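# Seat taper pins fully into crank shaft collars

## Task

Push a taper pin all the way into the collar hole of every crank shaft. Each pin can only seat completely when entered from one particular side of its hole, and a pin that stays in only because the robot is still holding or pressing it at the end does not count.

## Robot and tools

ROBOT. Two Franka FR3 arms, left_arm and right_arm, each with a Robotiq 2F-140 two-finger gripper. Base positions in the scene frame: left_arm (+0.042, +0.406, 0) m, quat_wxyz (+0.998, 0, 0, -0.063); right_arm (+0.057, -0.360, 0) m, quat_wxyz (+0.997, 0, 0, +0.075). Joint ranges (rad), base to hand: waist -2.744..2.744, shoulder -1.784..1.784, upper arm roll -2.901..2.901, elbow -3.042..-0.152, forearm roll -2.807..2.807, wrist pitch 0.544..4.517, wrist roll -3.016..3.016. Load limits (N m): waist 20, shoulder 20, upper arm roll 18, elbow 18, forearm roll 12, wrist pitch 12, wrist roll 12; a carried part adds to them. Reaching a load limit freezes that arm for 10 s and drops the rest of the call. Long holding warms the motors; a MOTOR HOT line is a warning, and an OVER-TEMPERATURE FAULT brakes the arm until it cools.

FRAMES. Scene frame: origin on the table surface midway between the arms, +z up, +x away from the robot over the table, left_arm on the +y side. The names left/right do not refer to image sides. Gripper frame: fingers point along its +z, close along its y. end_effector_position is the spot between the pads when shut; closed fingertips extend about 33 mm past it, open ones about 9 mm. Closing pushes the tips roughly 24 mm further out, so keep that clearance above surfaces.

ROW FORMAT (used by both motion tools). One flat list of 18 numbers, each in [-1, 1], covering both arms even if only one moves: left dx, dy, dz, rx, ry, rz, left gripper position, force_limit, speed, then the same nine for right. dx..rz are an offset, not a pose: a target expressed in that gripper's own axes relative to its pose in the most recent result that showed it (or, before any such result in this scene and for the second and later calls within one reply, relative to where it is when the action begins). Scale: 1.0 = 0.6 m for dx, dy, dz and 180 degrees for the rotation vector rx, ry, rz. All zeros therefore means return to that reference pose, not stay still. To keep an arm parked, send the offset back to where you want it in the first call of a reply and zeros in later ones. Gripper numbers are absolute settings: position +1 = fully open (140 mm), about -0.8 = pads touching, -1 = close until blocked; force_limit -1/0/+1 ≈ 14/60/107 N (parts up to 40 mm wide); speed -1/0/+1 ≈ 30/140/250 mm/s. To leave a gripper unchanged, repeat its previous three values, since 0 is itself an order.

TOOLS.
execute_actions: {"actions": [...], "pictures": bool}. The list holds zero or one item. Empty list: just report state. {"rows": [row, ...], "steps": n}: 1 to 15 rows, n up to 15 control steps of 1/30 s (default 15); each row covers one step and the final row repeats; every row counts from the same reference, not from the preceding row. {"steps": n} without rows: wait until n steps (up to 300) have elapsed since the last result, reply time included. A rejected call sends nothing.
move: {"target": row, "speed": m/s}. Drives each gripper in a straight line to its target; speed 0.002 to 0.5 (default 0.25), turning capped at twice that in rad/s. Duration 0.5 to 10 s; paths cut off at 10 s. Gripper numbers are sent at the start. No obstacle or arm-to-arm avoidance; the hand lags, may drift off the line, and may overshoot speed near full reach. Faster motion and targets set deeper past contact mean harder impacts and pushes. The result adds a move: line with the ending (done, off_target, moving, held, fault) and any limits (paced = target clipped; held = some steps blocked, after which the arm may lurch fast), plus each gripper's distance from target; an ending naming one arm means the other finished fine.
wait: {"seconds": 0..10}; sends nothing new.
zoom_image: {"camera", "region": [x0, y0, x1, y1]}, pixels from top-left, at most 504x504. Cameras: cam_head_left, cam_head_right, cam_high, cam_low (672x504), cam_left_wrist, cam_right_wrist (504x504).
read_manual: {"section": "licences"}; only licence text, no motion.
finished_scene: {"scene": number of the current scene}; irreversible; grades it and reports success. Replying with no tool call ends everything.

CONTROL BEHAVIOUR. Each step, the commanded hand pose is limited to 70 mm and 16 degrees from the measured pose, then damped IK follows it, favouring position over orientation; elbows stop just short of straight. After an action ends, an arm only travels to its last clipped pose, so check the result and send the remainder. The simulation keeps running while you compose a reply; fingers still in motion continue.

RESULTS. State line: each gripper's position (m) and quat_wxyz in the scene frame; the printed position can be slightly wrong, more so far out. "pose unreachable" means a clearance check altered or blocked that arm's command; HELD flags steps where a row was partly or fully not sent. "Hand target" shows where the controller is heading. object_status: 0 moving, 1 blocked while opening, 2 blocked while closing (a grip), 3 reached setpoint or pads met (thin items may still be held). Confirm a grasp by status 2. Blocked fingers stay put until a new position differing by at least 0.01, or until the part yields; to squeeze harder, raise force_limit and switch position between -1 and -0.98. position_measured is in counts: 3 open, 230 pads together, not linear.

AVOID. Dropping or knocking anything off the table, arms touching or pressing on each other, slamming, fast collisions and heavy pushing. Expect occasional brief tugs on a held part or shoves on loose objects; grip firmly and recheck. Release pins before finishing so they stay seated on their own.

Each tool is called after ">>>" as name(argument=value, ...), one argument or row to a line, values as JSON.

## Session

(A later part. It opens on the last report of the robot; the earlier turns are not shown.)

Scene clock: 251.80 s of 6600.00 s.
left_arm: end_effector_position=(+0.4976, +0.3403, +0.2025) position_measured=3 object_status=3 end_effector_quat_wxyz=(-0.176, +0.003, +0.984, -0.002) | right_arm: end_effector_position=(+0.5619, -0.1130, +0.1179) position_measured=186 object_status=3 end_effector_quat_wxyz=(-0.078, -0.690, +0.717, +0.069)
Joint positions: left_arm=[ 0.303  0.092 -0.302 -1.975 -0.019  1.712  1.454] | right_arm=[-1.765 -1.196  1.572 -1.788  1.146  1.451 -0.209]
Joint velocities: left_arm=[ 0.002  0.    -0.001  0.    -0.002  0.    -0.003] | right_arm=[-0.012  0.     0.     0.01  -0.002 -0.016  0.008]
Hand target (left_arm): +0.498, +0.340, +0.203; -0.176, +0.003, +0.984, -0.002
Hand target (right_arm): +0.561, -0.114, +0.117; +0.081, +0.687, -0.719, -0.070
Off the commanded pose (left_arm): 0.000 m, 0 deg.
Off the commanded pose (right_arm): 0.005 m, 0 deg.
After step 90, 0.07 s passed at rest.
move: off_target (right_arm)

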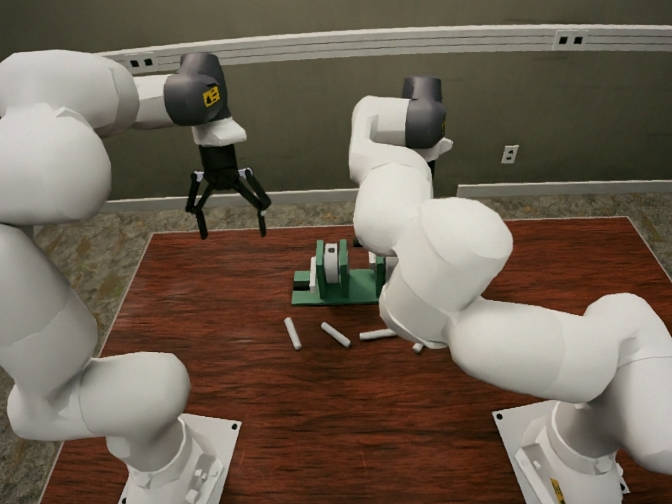

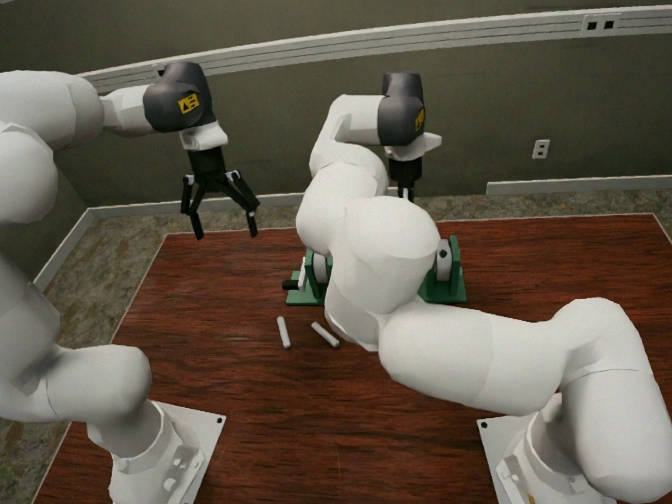

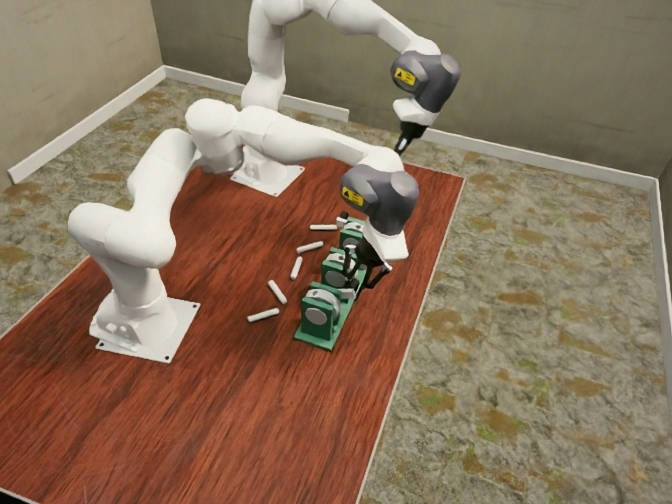

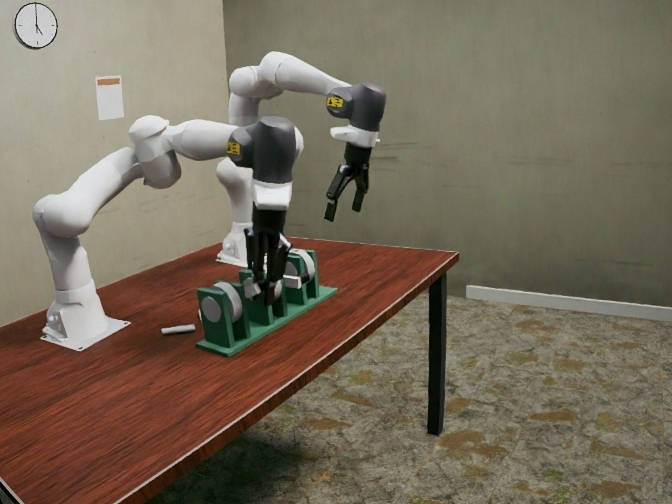

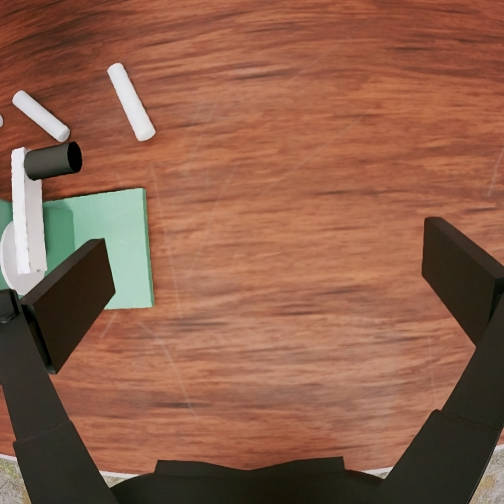

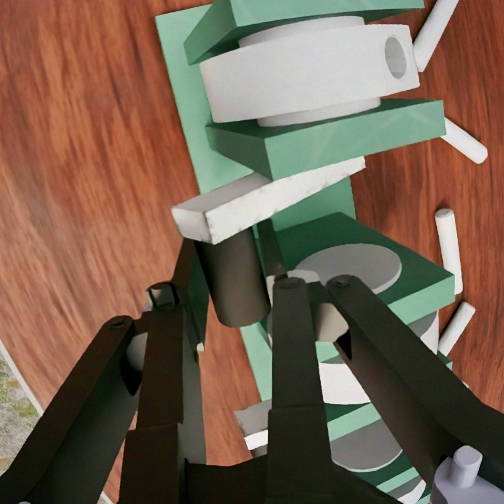

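>>> move(
  target=[0,0,0,0,0,0,1,0,0,0,0,-0.085,0,0,0,-0.45,0,0],
  speed=0.06,
)

>>> move(
  target=[0,0,0,0,0,0,1,0,0,0,0,0,0.066,0,0,-1,0,0],
  speed=0.1,
)

Scene clock: 264.57 s of 6600.00 s.
left_arm: end_effector_position=(+0.4976, +0.3403, +0.2025) position_measured=3 object_status=3 end_effector_quat_wxyz=(-0.176, +0.003, +0.984, -0.002) | right_arm: end_effector_position=(+0.5732, -0.1122, +0.1660) position_measured=186 object_status=3 end_effector_quat_wxyz=(-0.077, -0.693, +0.714, +0.069)
Joint positions: left_arm=[ 0.303  0.092 -0.302 -1.975 -0.019  1.712  1.454] | right_arm=[-1.806 -1.15   1.527 -1.696  1.094  1.382 -0.191]
Joint velocities: left_arm=[-0.     0.    -0.    -0.001 -0.    -0.001  0.001] | right_arm=[-0.    -0.     0.001  0.004 -0.004 -0.01   0.008]
Hand target (left_arm): +0.498, +0.340, +0.203; -0.176, +0.003, +0.984, -0.002
Hand target (right_arm): +0.573, -0.113, +0.167; +0.078, +0.690, -0.717, -0.069
Off the commanded pose (left_arm): 0.000 m, 0 deg.
Off the commanded pose (right_arm): 0.002 m, 0 deg.
After step 90, 8.57 s passed at rest.
move: done

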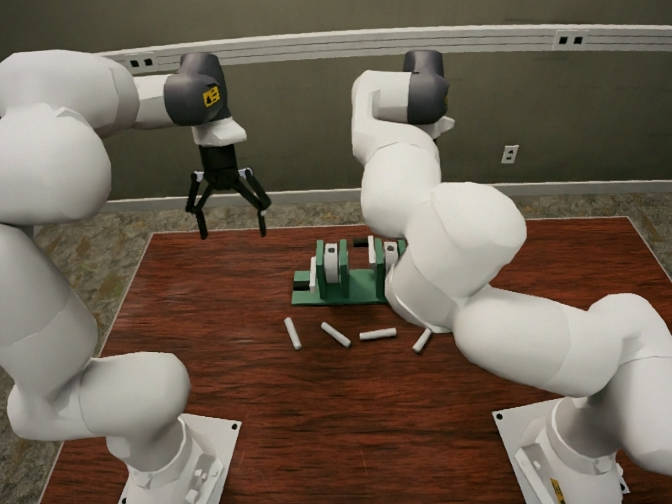

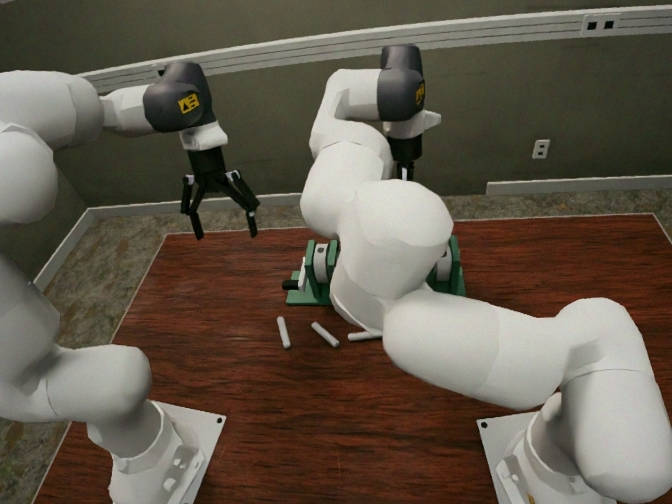

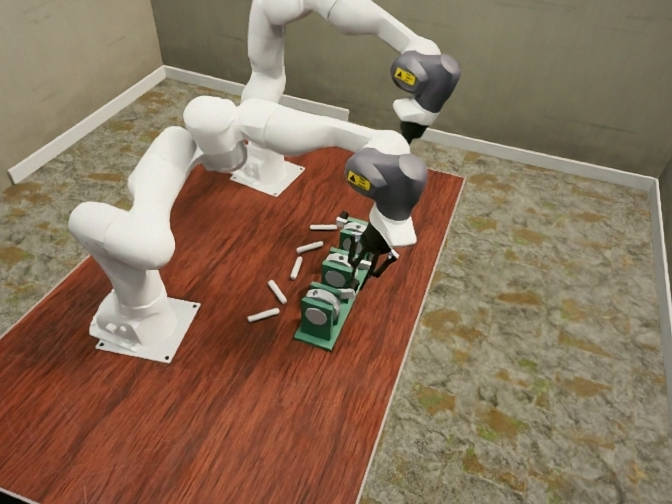

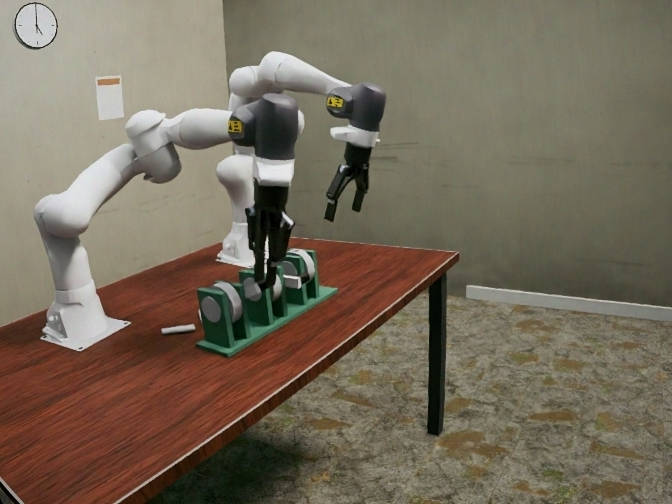

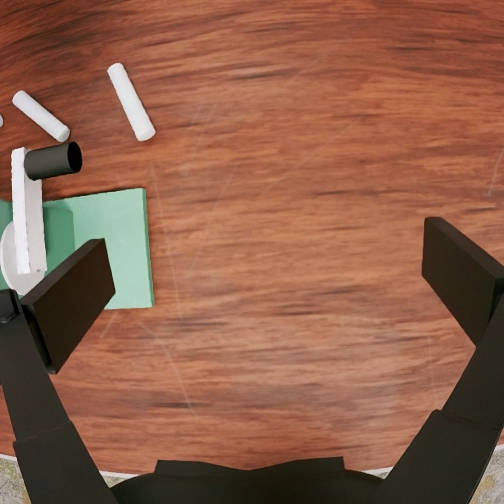

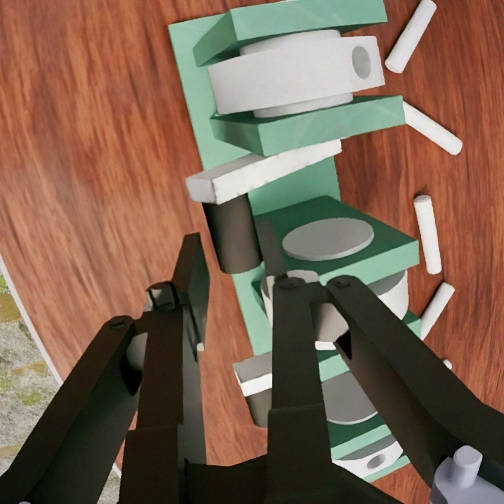

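Scene clock: 266.10 s of 6600.00 s.
left_arm: end_effector_position=(+0.4976, +0.3403, +0.2025) position_measured=3 object_status=3 end_effector_quat_wxyz=(-0.176, +0.003, +0.984, -0.002) | right_arm: end_effector_position=(+0.5723, -0.1112, +0.1680) position_measured=233 object_status=3 end_effector_quat_wxyz=(-0.007, -0.695, +0.719, -0.005)
Joint positions: left_arm=[ 0.303  0.092 -0.302 -1.975 -0.019  1.712  1.454] | right_arm=[-1.586 -1.226  1.418 -1.939  1.179  1.56  -0.226]
Joint velocities: left_arm=[-0.     0.001 -0.     0.    -0.    -0.     0.   ] | right_arm=[ 0.001 -0.001  0.001 -0.002 -0.     0.013 -0.009]
Hand target (left_arm): +0.498, +0.340, +0.203; -0.176, +0.003, +0.984, -0.002
Hand target (right_arm): +0.574, -0.111, +0.169; +0.004, +0.697, -0.717, +0.006
Off the commanded pose (left_arm): 0.000 m, 0 deg.
Off the commanded pose (right_arm): 0.002 m, 0 deg.
move: done

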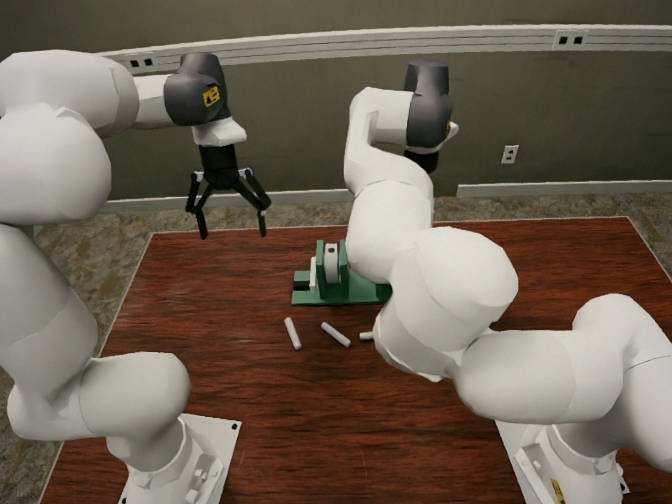

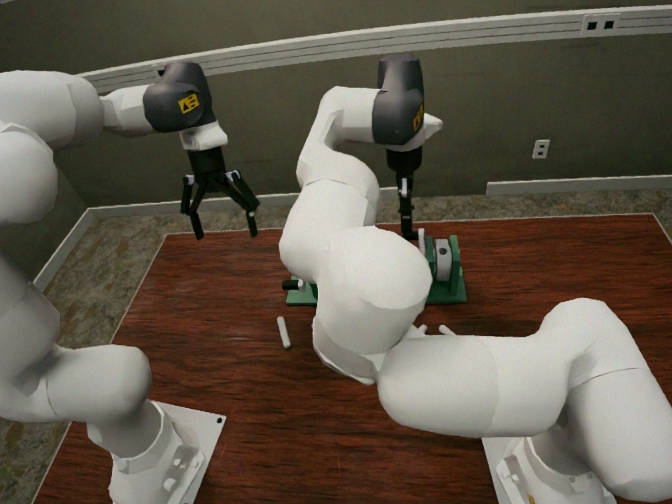

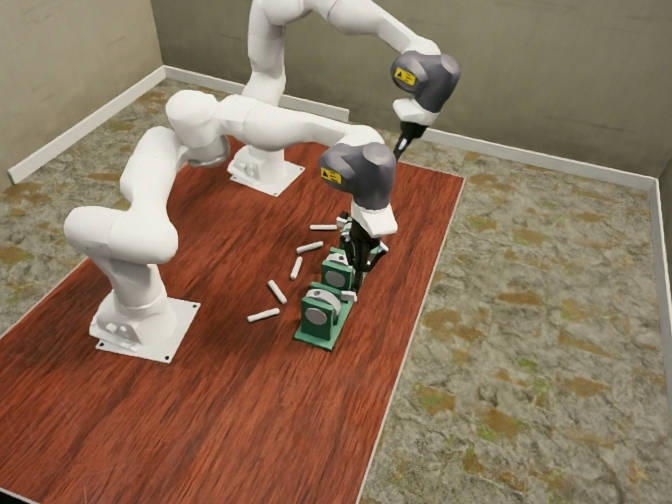

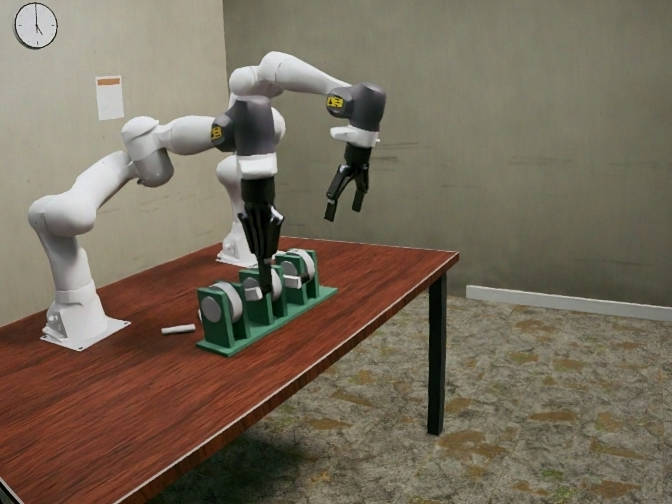

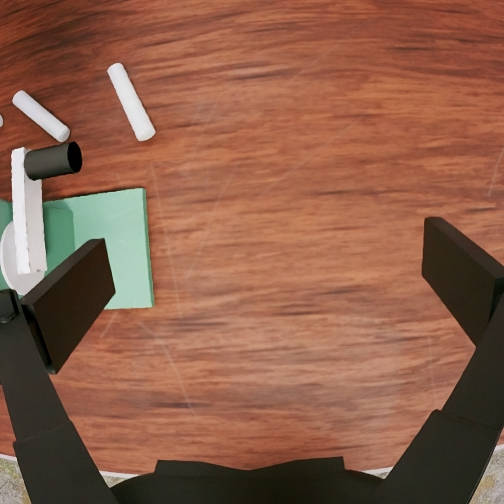

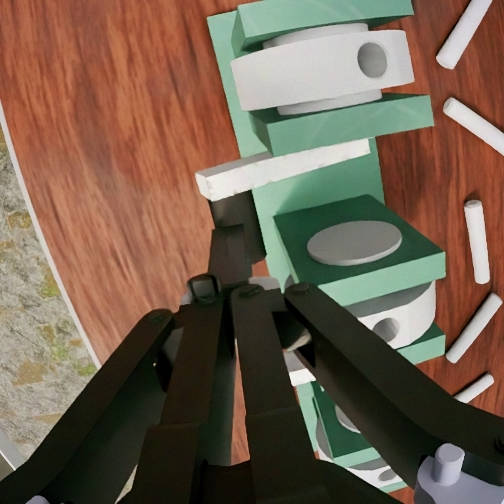

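>>> wait(
  seconds=1.5,
)

Scene clock: 269.30 s of 6600.00 s.
left_arm: end_effector_position=(+0.4976, +0.3403, +0.2025) position_measured=3 object_status=3 end_effector_quat_wxyz=(-0.176, +0.003, +0.984, -0.002) | right_arm: end_effector_position=(+0.5730, -0.1114, +0.1681) position_measured=233 object_status=3 end_effector_quat_wxyz=(-0.006, -0.695, +0.719, -0.005)
Joint positions: left_arm=[ 0.303  0.092 -0.302 -1.975 -0.019  1.712  1.454] | right_arm=[-1.586 -1.226  1.418 -1.939  1.179  1.562 -0.229]
Joint velocities: left_arm=[-0.001  0.    -0.    -0.001 -0.001 -0.001  0.   ] | right_arm=[ 0.001 -0.    -0.002 -0.001 -0.    -0.001 -0.001]
Hand target (left_arm): +0.498, +0.340, +0.203; -0.176, +0.003, +0.984, -0.002
Hand target (right_arm): +0.574, -0.111, +0.169; +0.004, +0.697, -0.717, +0.006
Off the commanded pose (left_arm): 0.000 m, 0 deg.
Off the commanded pose (right_arm): 0.002 m, 0 deg.
Steps of this call (steps 1 to 90: nothing new was sent; then 0.20 s passed at rest). Readings (end_effector_position | what the end effector reports):
1: left_arm (+0.4976, +0.3403, +0.2025) | right_arm (+0.5725, -0.1112, +0.1680) | left_arm position_measured=3 object_status=3 | right_arm position_measured=233 object_status=3
2: left_arm (+0.4976, +0.3403, +0.2025) | right_arm (+0.5725, -0.1112, +0.1680) | left_arm position_measured=3 object_status=3 | right_arm position_measured=233 object_status=3
4: left_arm (+0.4976, +0.3403, +0.2025) | right_arm (+0.5727, -0.1113, +0.1680) | left_arm position_measured=3 object_status=3 | right_arm position_measured=233 object_status=3
8: left_arm (+0.4976, +0.3403, +0.2025) | right_arm (+0.5728, -0.1113, +0.1681) | left_arm position_measured=3 object_status=3 | right_arm position_measured=233 object_status=3
90: the state above

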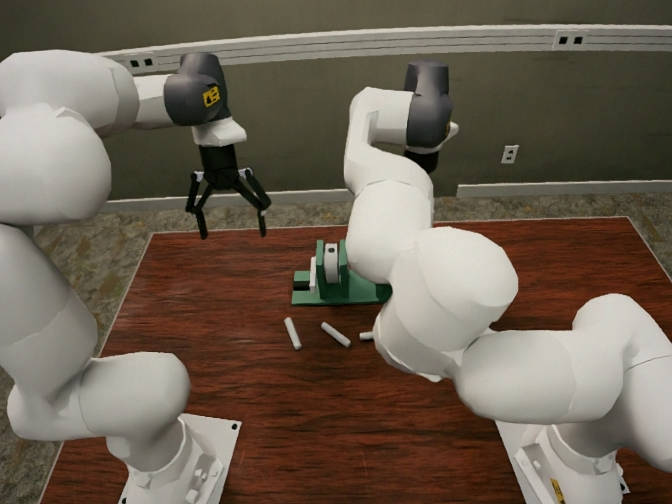

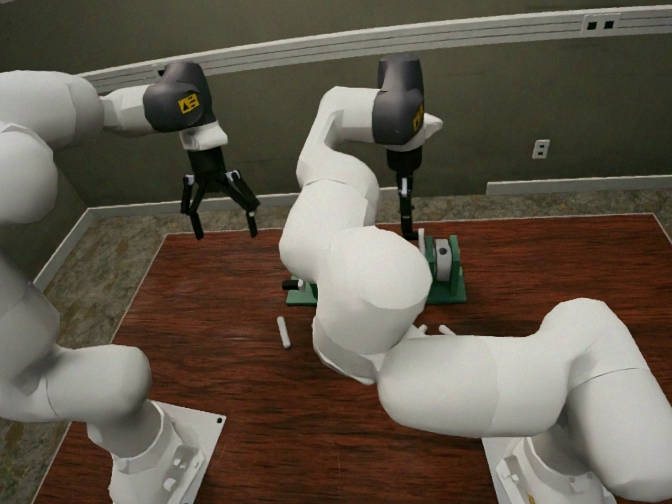

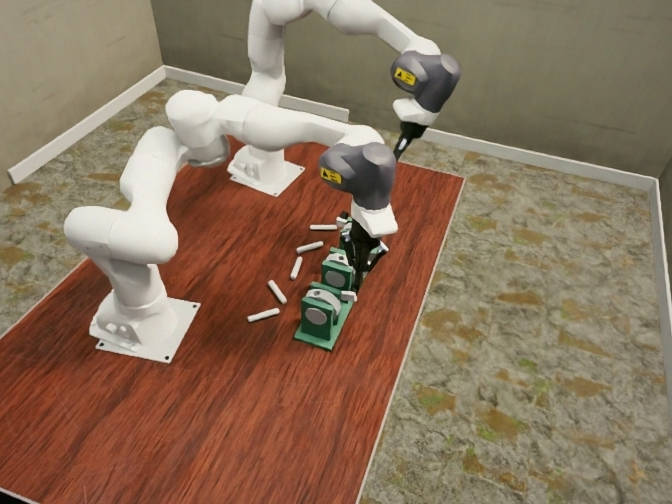

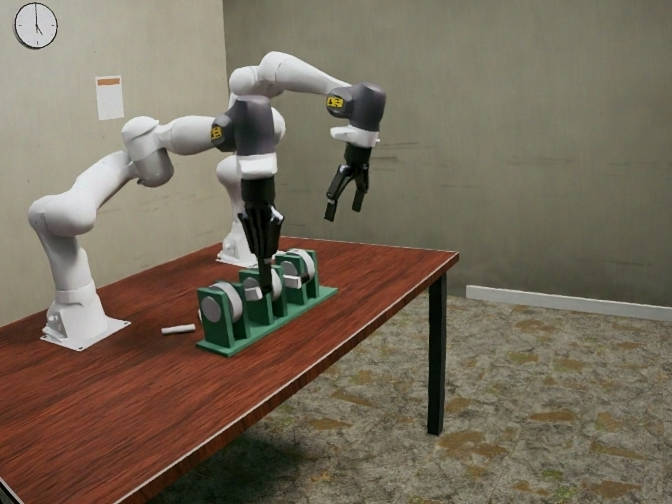

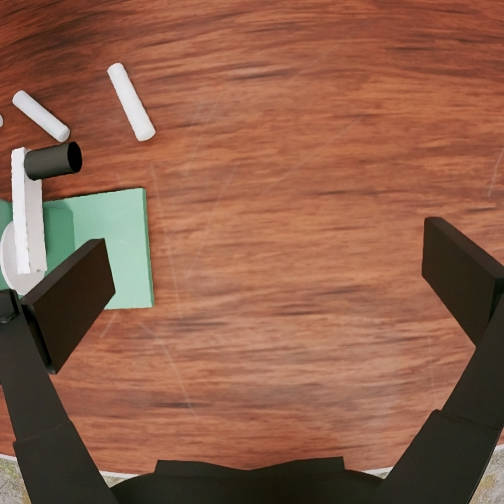

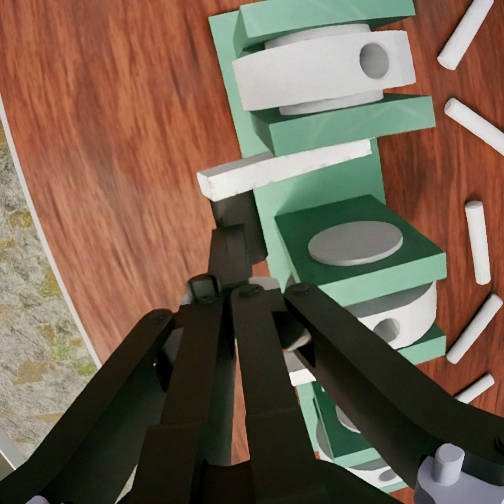

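>>> move(
  target=[0,0,0,0,0,0,1,0,0,0,0.006,0.055,0,0,0,-1,0,0],
  speed=0.02,
)

Scene clock: 274.10 s of 6600.00 s.
left_arm: end_effector_position=(+0.4976, +0.3403, +0.2025) position_measured=3 object_status=3 end_effector_quat_wxyz=(-0.176, +0.003, +0.984, -0.002) | right_arm: end_effector_position=(+0.5693, -0.1118, +0.1371) position_measured=233 object_status=3 end_effector_quat_wxyz=(-0.006, -0.693, +0.721, -0.005)
Joint positions: left_arm=[ 0.303  0.092 -0.302 -1.975 -0.019  1.712  1.454] | right_arm=[-1.573 -1.256  1.461 -1.982  1.224  1.602 -0.237]
Joint velocities: left_arm=[-0.002 -0.001 -0.     0.     0.     0.    -0.   ] | right_arm=[ 0.001 -0.001  0.001 -0.002  0.004  0.005 -0.003]
Hand target (left_arm): +0.498, +0.340, +0.203; -0.176, +0.003, +0.984, -0.002
Hand target (right_arm): +0.569, -0.111, +0.135; +0.006, +0.696, -0.718, +0.005
Off the commanded pose (left_arm): 0.000 m, 0 deg.
Off the commanded pose (right_arm): 0.002 m, 0 deg.
move: done

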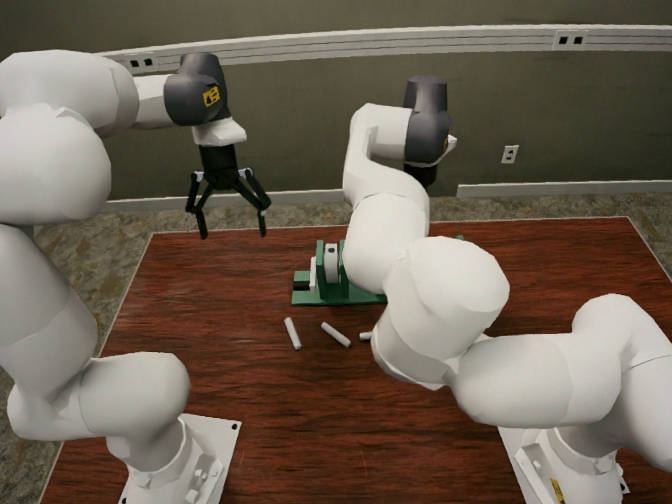

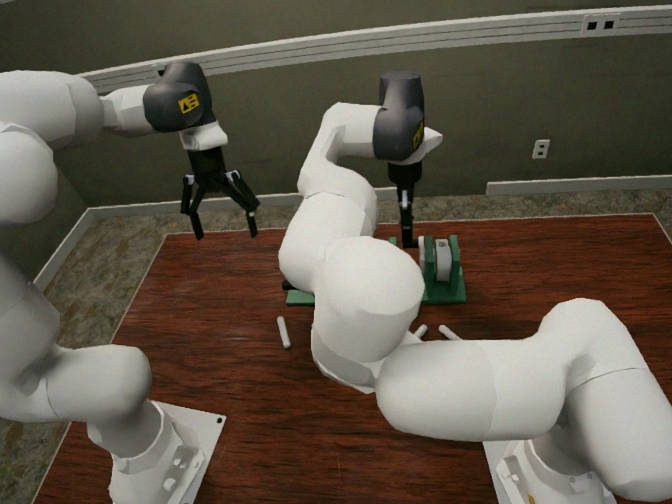

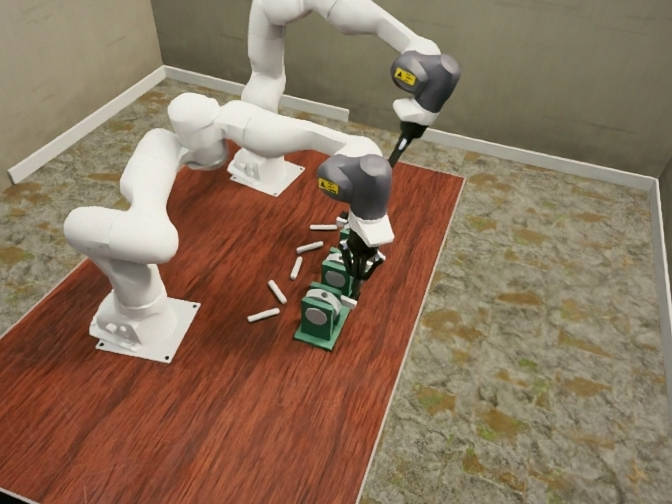

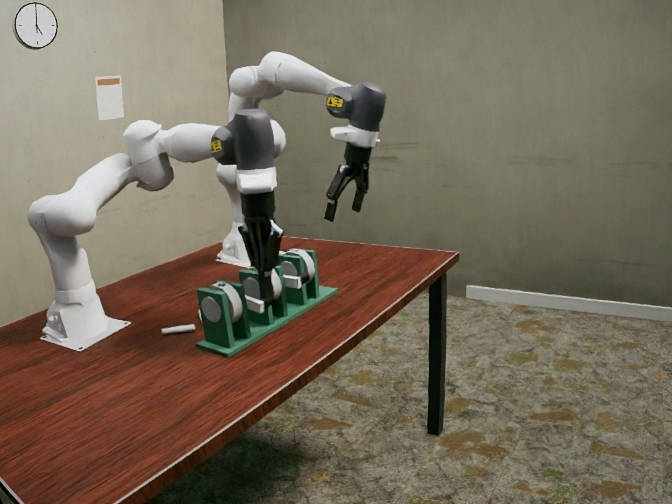

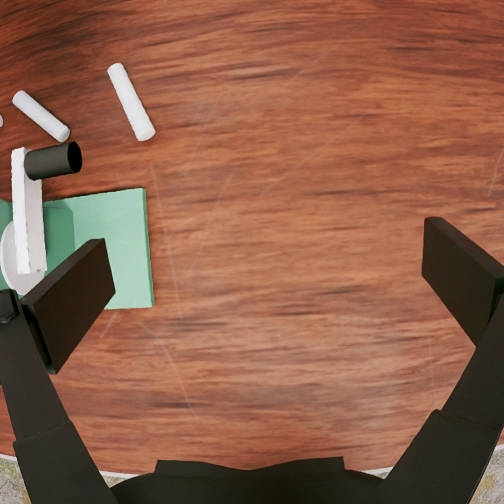

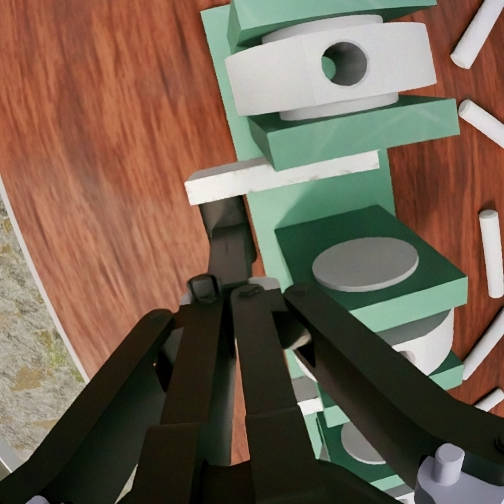

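>>> move(
  target=[0,0,0,0,0,0,1,0,0,0,0.115,-0.12,0,0,0,-1,0,0],
  speed=0.1,
)

>>> zoom_image(
  camera="cam_right_wrist",
  region=[120, 0, 370, 220],
)

Scene clock: 280.97 s of 6600.00 s.
left_arm: end_effector_position=(+0.4976, +0.3403, +0.2025) position_measured=3 object_status=3 end_effector_quat_wxyz=(-0.176, +0.003, +0.984, -0.002) | right_arm: end_effector_position=(+0.5038, -0.1070, +0.2122) position_measured=233 object_status=3 end_effector_quat_wxyz=(-0.003, -0.696, +0.718, -0.007)
Joint positions: left_arm=[ 0.303  0.092 -0.302 -1.975 -0.019  1.712  1.454] | right_arm=[-1.368 -1.23   1.26  -2.095  1.108  1.497 -0.214]
Joint velocities: left_arm=[ 0.     0.001 -0.001 -0.001  0.001  0.     0.   ] | right_arm=[ 0.    -0.002 -0.001 -0.001 -0.002 -0.009  0.007]
Hand target (left_arm): +0.498, +0.340, +0.203; -0.176, +0.003, +0.984, -0.002
Hand target (right_arm): +0.502, -0.108, +0.213; +0.004, +0.693, -0.721, +0.006
Off the commanded pose (left_arm): 0.000 m, 0 deg.
Off the commanded pose (right_arm): 0.005 m, 1 deg.
After step 90, 2.37 s passed at rest.
move: off_target (right_arm)

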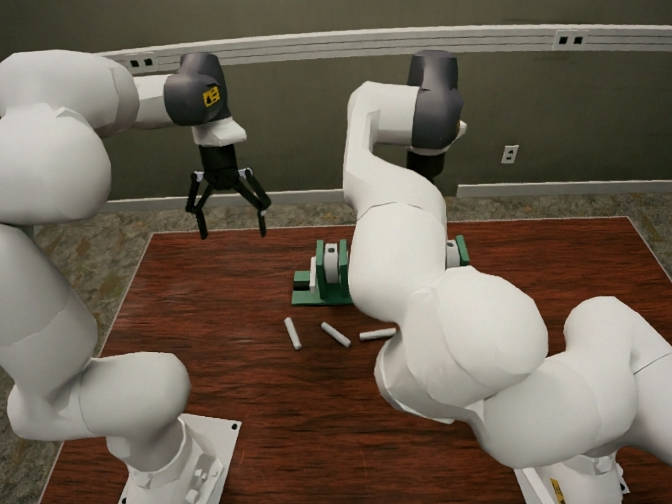

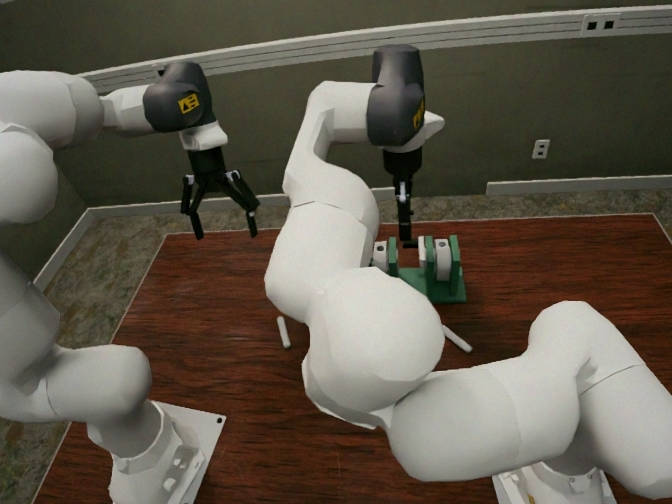

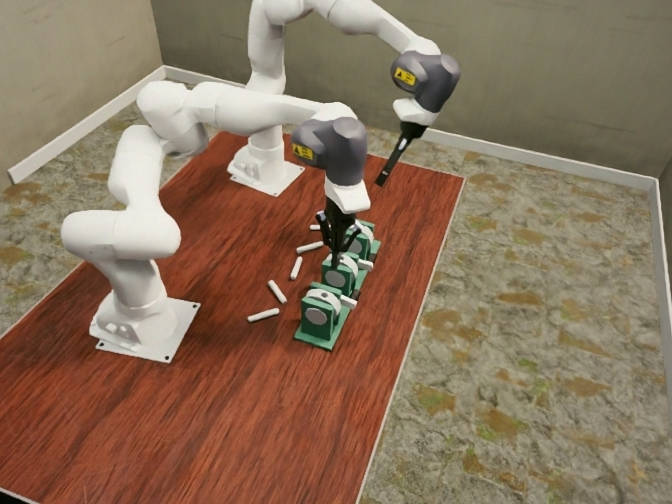

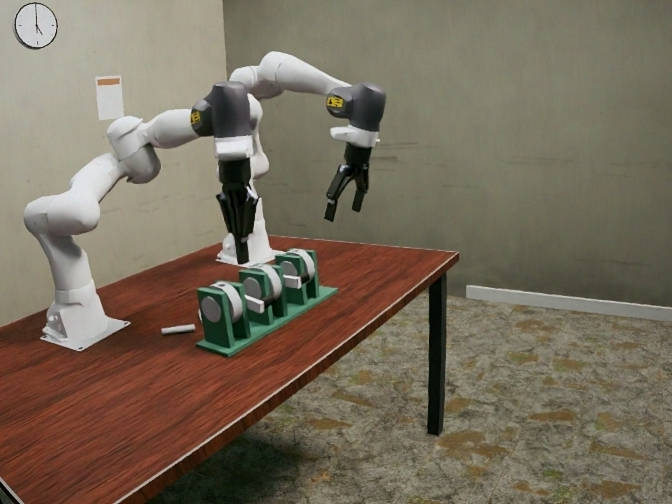

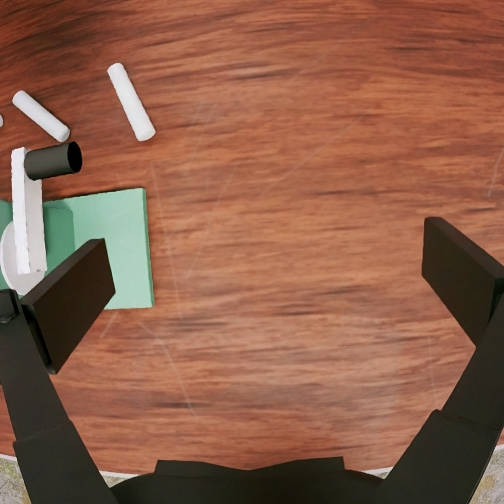

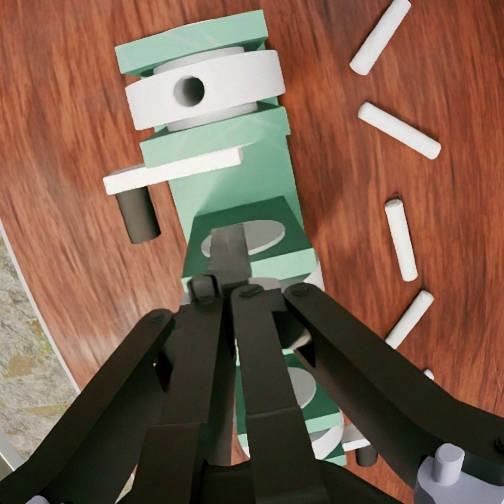

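Region (120, 0, 370, 220) of cam_right_wrist's 504x504 image, scaled by 2.016, with more detail than that image has; it fills the top 444 rows of this view, and the rest is white.

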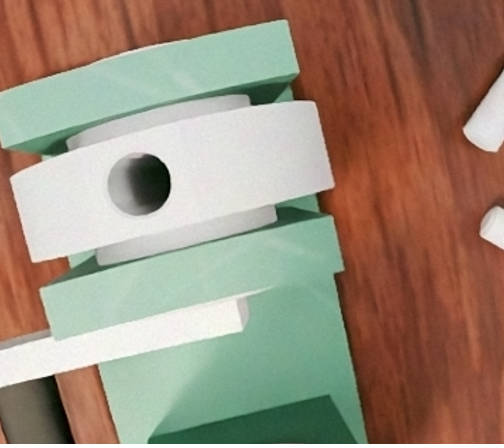

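>>> move(
  target=[0.22,-0.3,0.08,-0.001,-0.207,-0.311,-0.3,0,0,0.57,0.25,-0.56,0,0,0,-1,0,0],
  speed=0.25,
)

Scene clock: 307.40 s of 6600.00 s.
left_arm: end_effector_position=(+0.3629, +0.1651, +0.2067) position_measured=167 object_status=3 end_effector_quat_wxyz=(+0.160, -0.452, +0.874, +0.077) | right_arm: end_effector_position=(+0.3427, -0.4445, +0.5556) position_measured=233 object_status=3 end_effector_quat_wxyz=(-0.007, -0.690, +0.723, -0.013)
Joint positions: left_arm=[ 0.462 -0.872 -1.106 -2.509 -0.441  2.007  0.226] | right_arm=[-1.275 -0.714  0.401 -1.736  0.276  1.103 -0.635]
Joint velocities: left_arm=[ 0.001  0.001 -0.     0.001 -0.001 -0.005 -0.024] | right_arm=[ 0.    -0.     0.001 -0.001 -0.001 -0.002 -0.006]
Hand target (left_arm): +0.362, +0.164, +0.207; +0.159, -0.458, +0.871, +0.076
Hand target (right_arm): +0.342, -0.445, +0.556; +0.007, +0.692, -0.721, +0.012
Off the commanded pose (left_arm): 0.008 m, 1 deg.
Off the commanded pose (right_arm): 0.006 m, 1 deg.
After step 90, 20.17 s passed at rest.
move: off_target (left_arm, right_arm)

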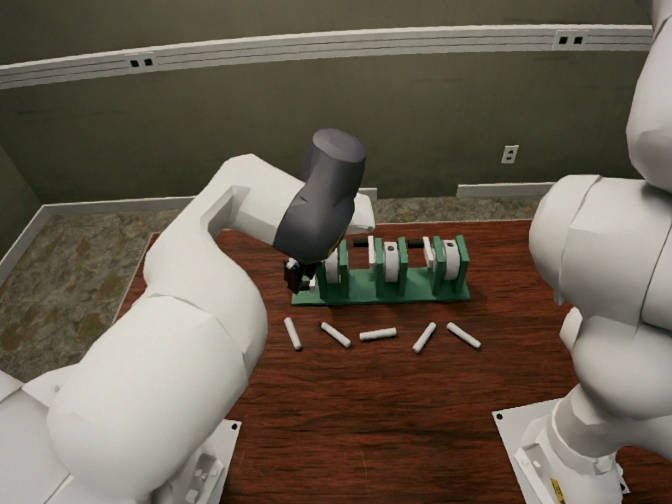

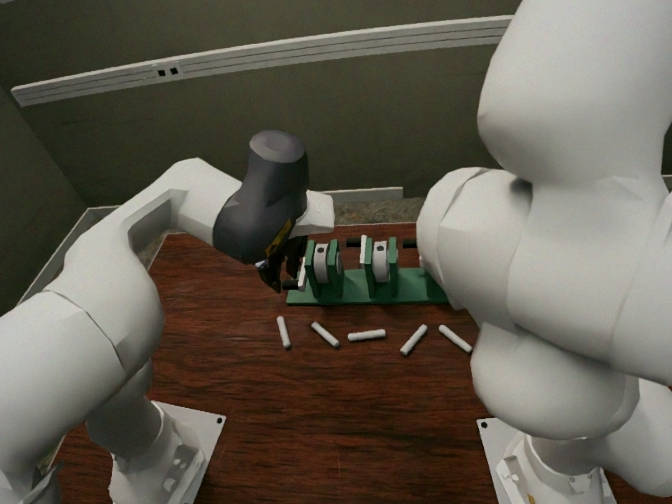

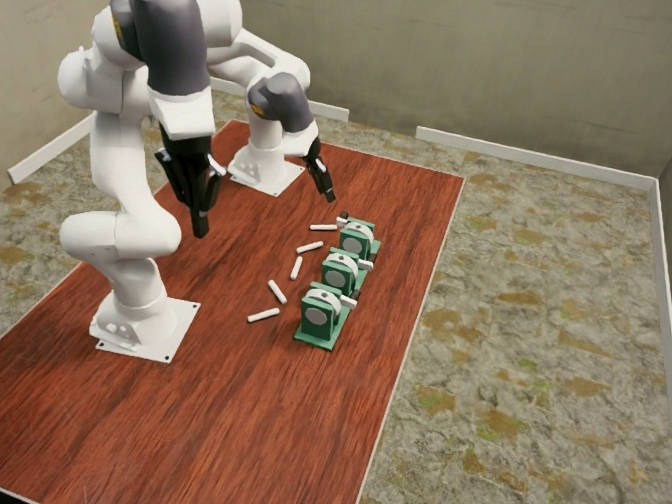

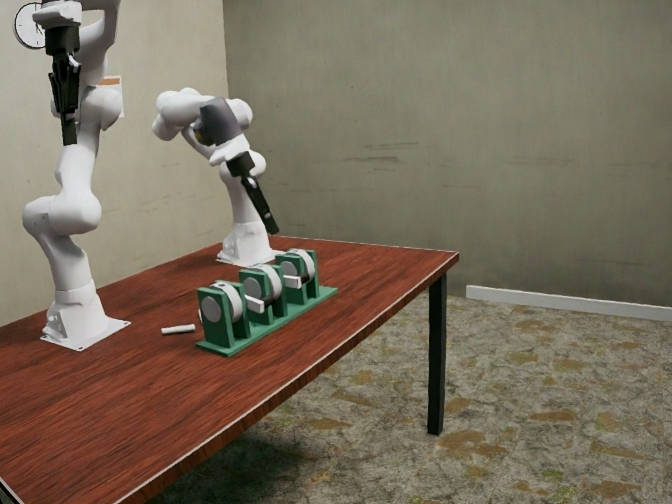

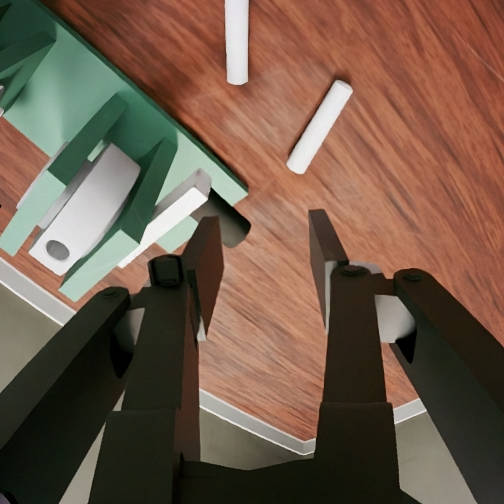

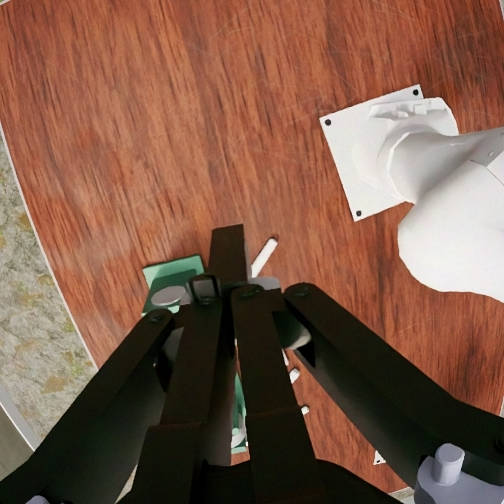

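>>> move(
  target=[0.242,-0.036,0.112,0,0,0,-0.3,0,0,0.283,0,0.167,0,0,0,-1,0,0],
  speed=0.15,
)

Scene clock: 314.23 s of 6600.00 s.
left_arm: end_effector_position=(+0.3184, +0.0625, +0.0964) position_measured=167 object_status=3 end_effector_quat_wxyz=(+0.164, -0.447, +0.876, +0.081) | right_arm: end_effector_position=(+0.3327, -0.6164, +0.4588) position_measured=233 object_status=3 end_effector_quat_wxyz=(-0.008, -0.686, +0.728, -0.011)
Joint positions: left_arm=[ 0.629 -0.885 -1.567 -2.394 -0.644  2.113  0.051] | right_arm=[-1.279 -0.56   0.263 -1.98   0.125  1.461 -0.828]
Joint velocities: left_arm=[ 0.001 -0.005  0.001  0.001 -0.006 -0.001 -0.011] | right_arm=[-0.     0.001 -0.001  0.     0.001  0.01  -0.019]
Hand target (left_arm): +0.320, +0.060, +0.097; +0.165, -0.451, +0.874, +0.077
Hand target (right_arm): +0.333, -0.618, +0.459; +0.009, +0.689, -0.724, +0.013
Off the commanded pose (left_arm): 0.005 m, 1 deg.
Off the commanded pose (right_arm): 0.003 m, 1 deg.
After step 90, 1.90 s passed at rest.
move: off_target (left_arm)

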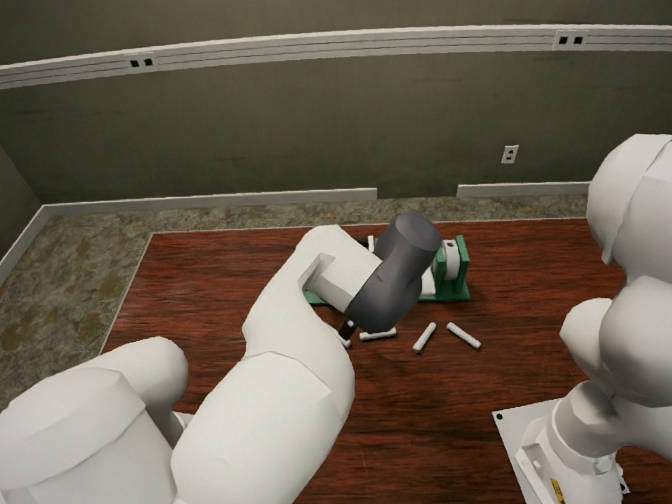

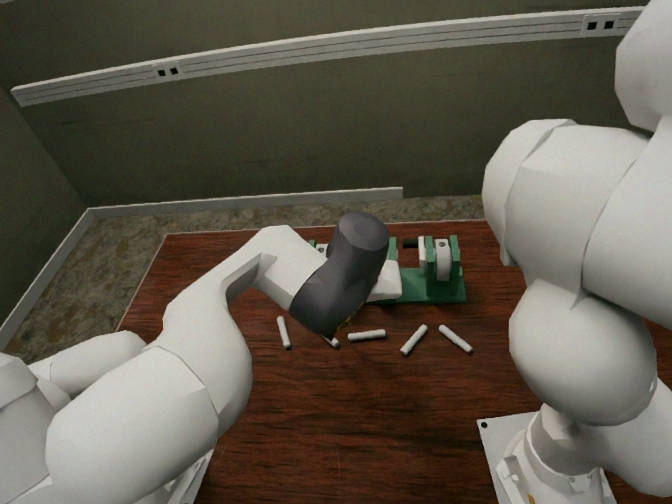

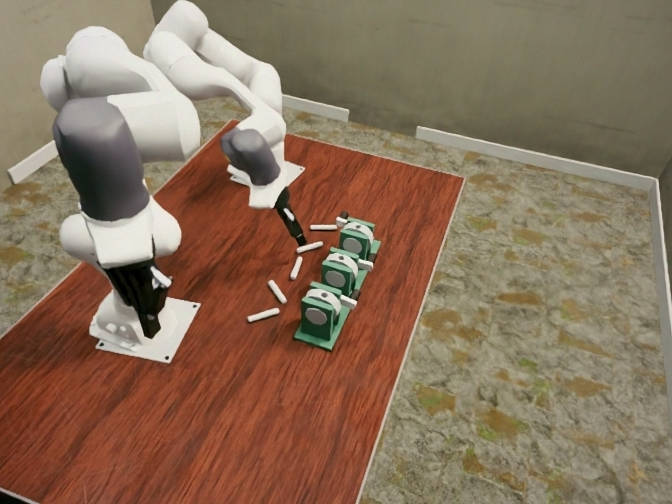

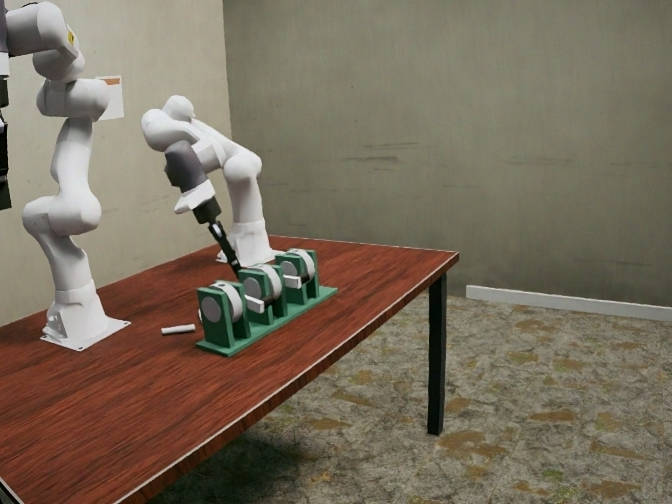

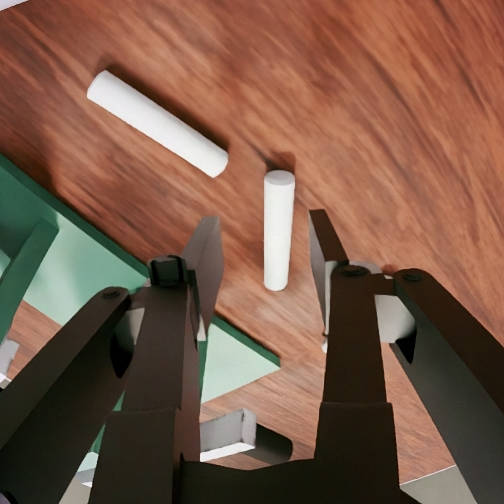

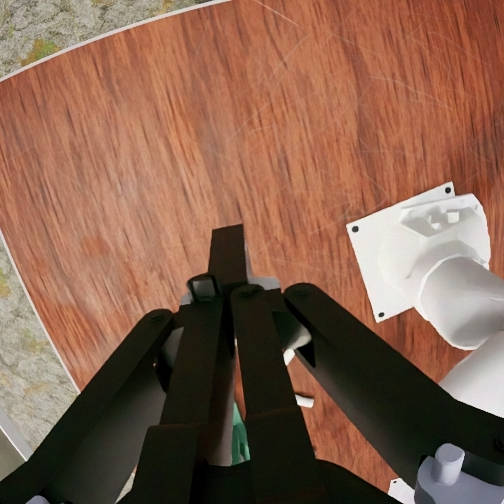

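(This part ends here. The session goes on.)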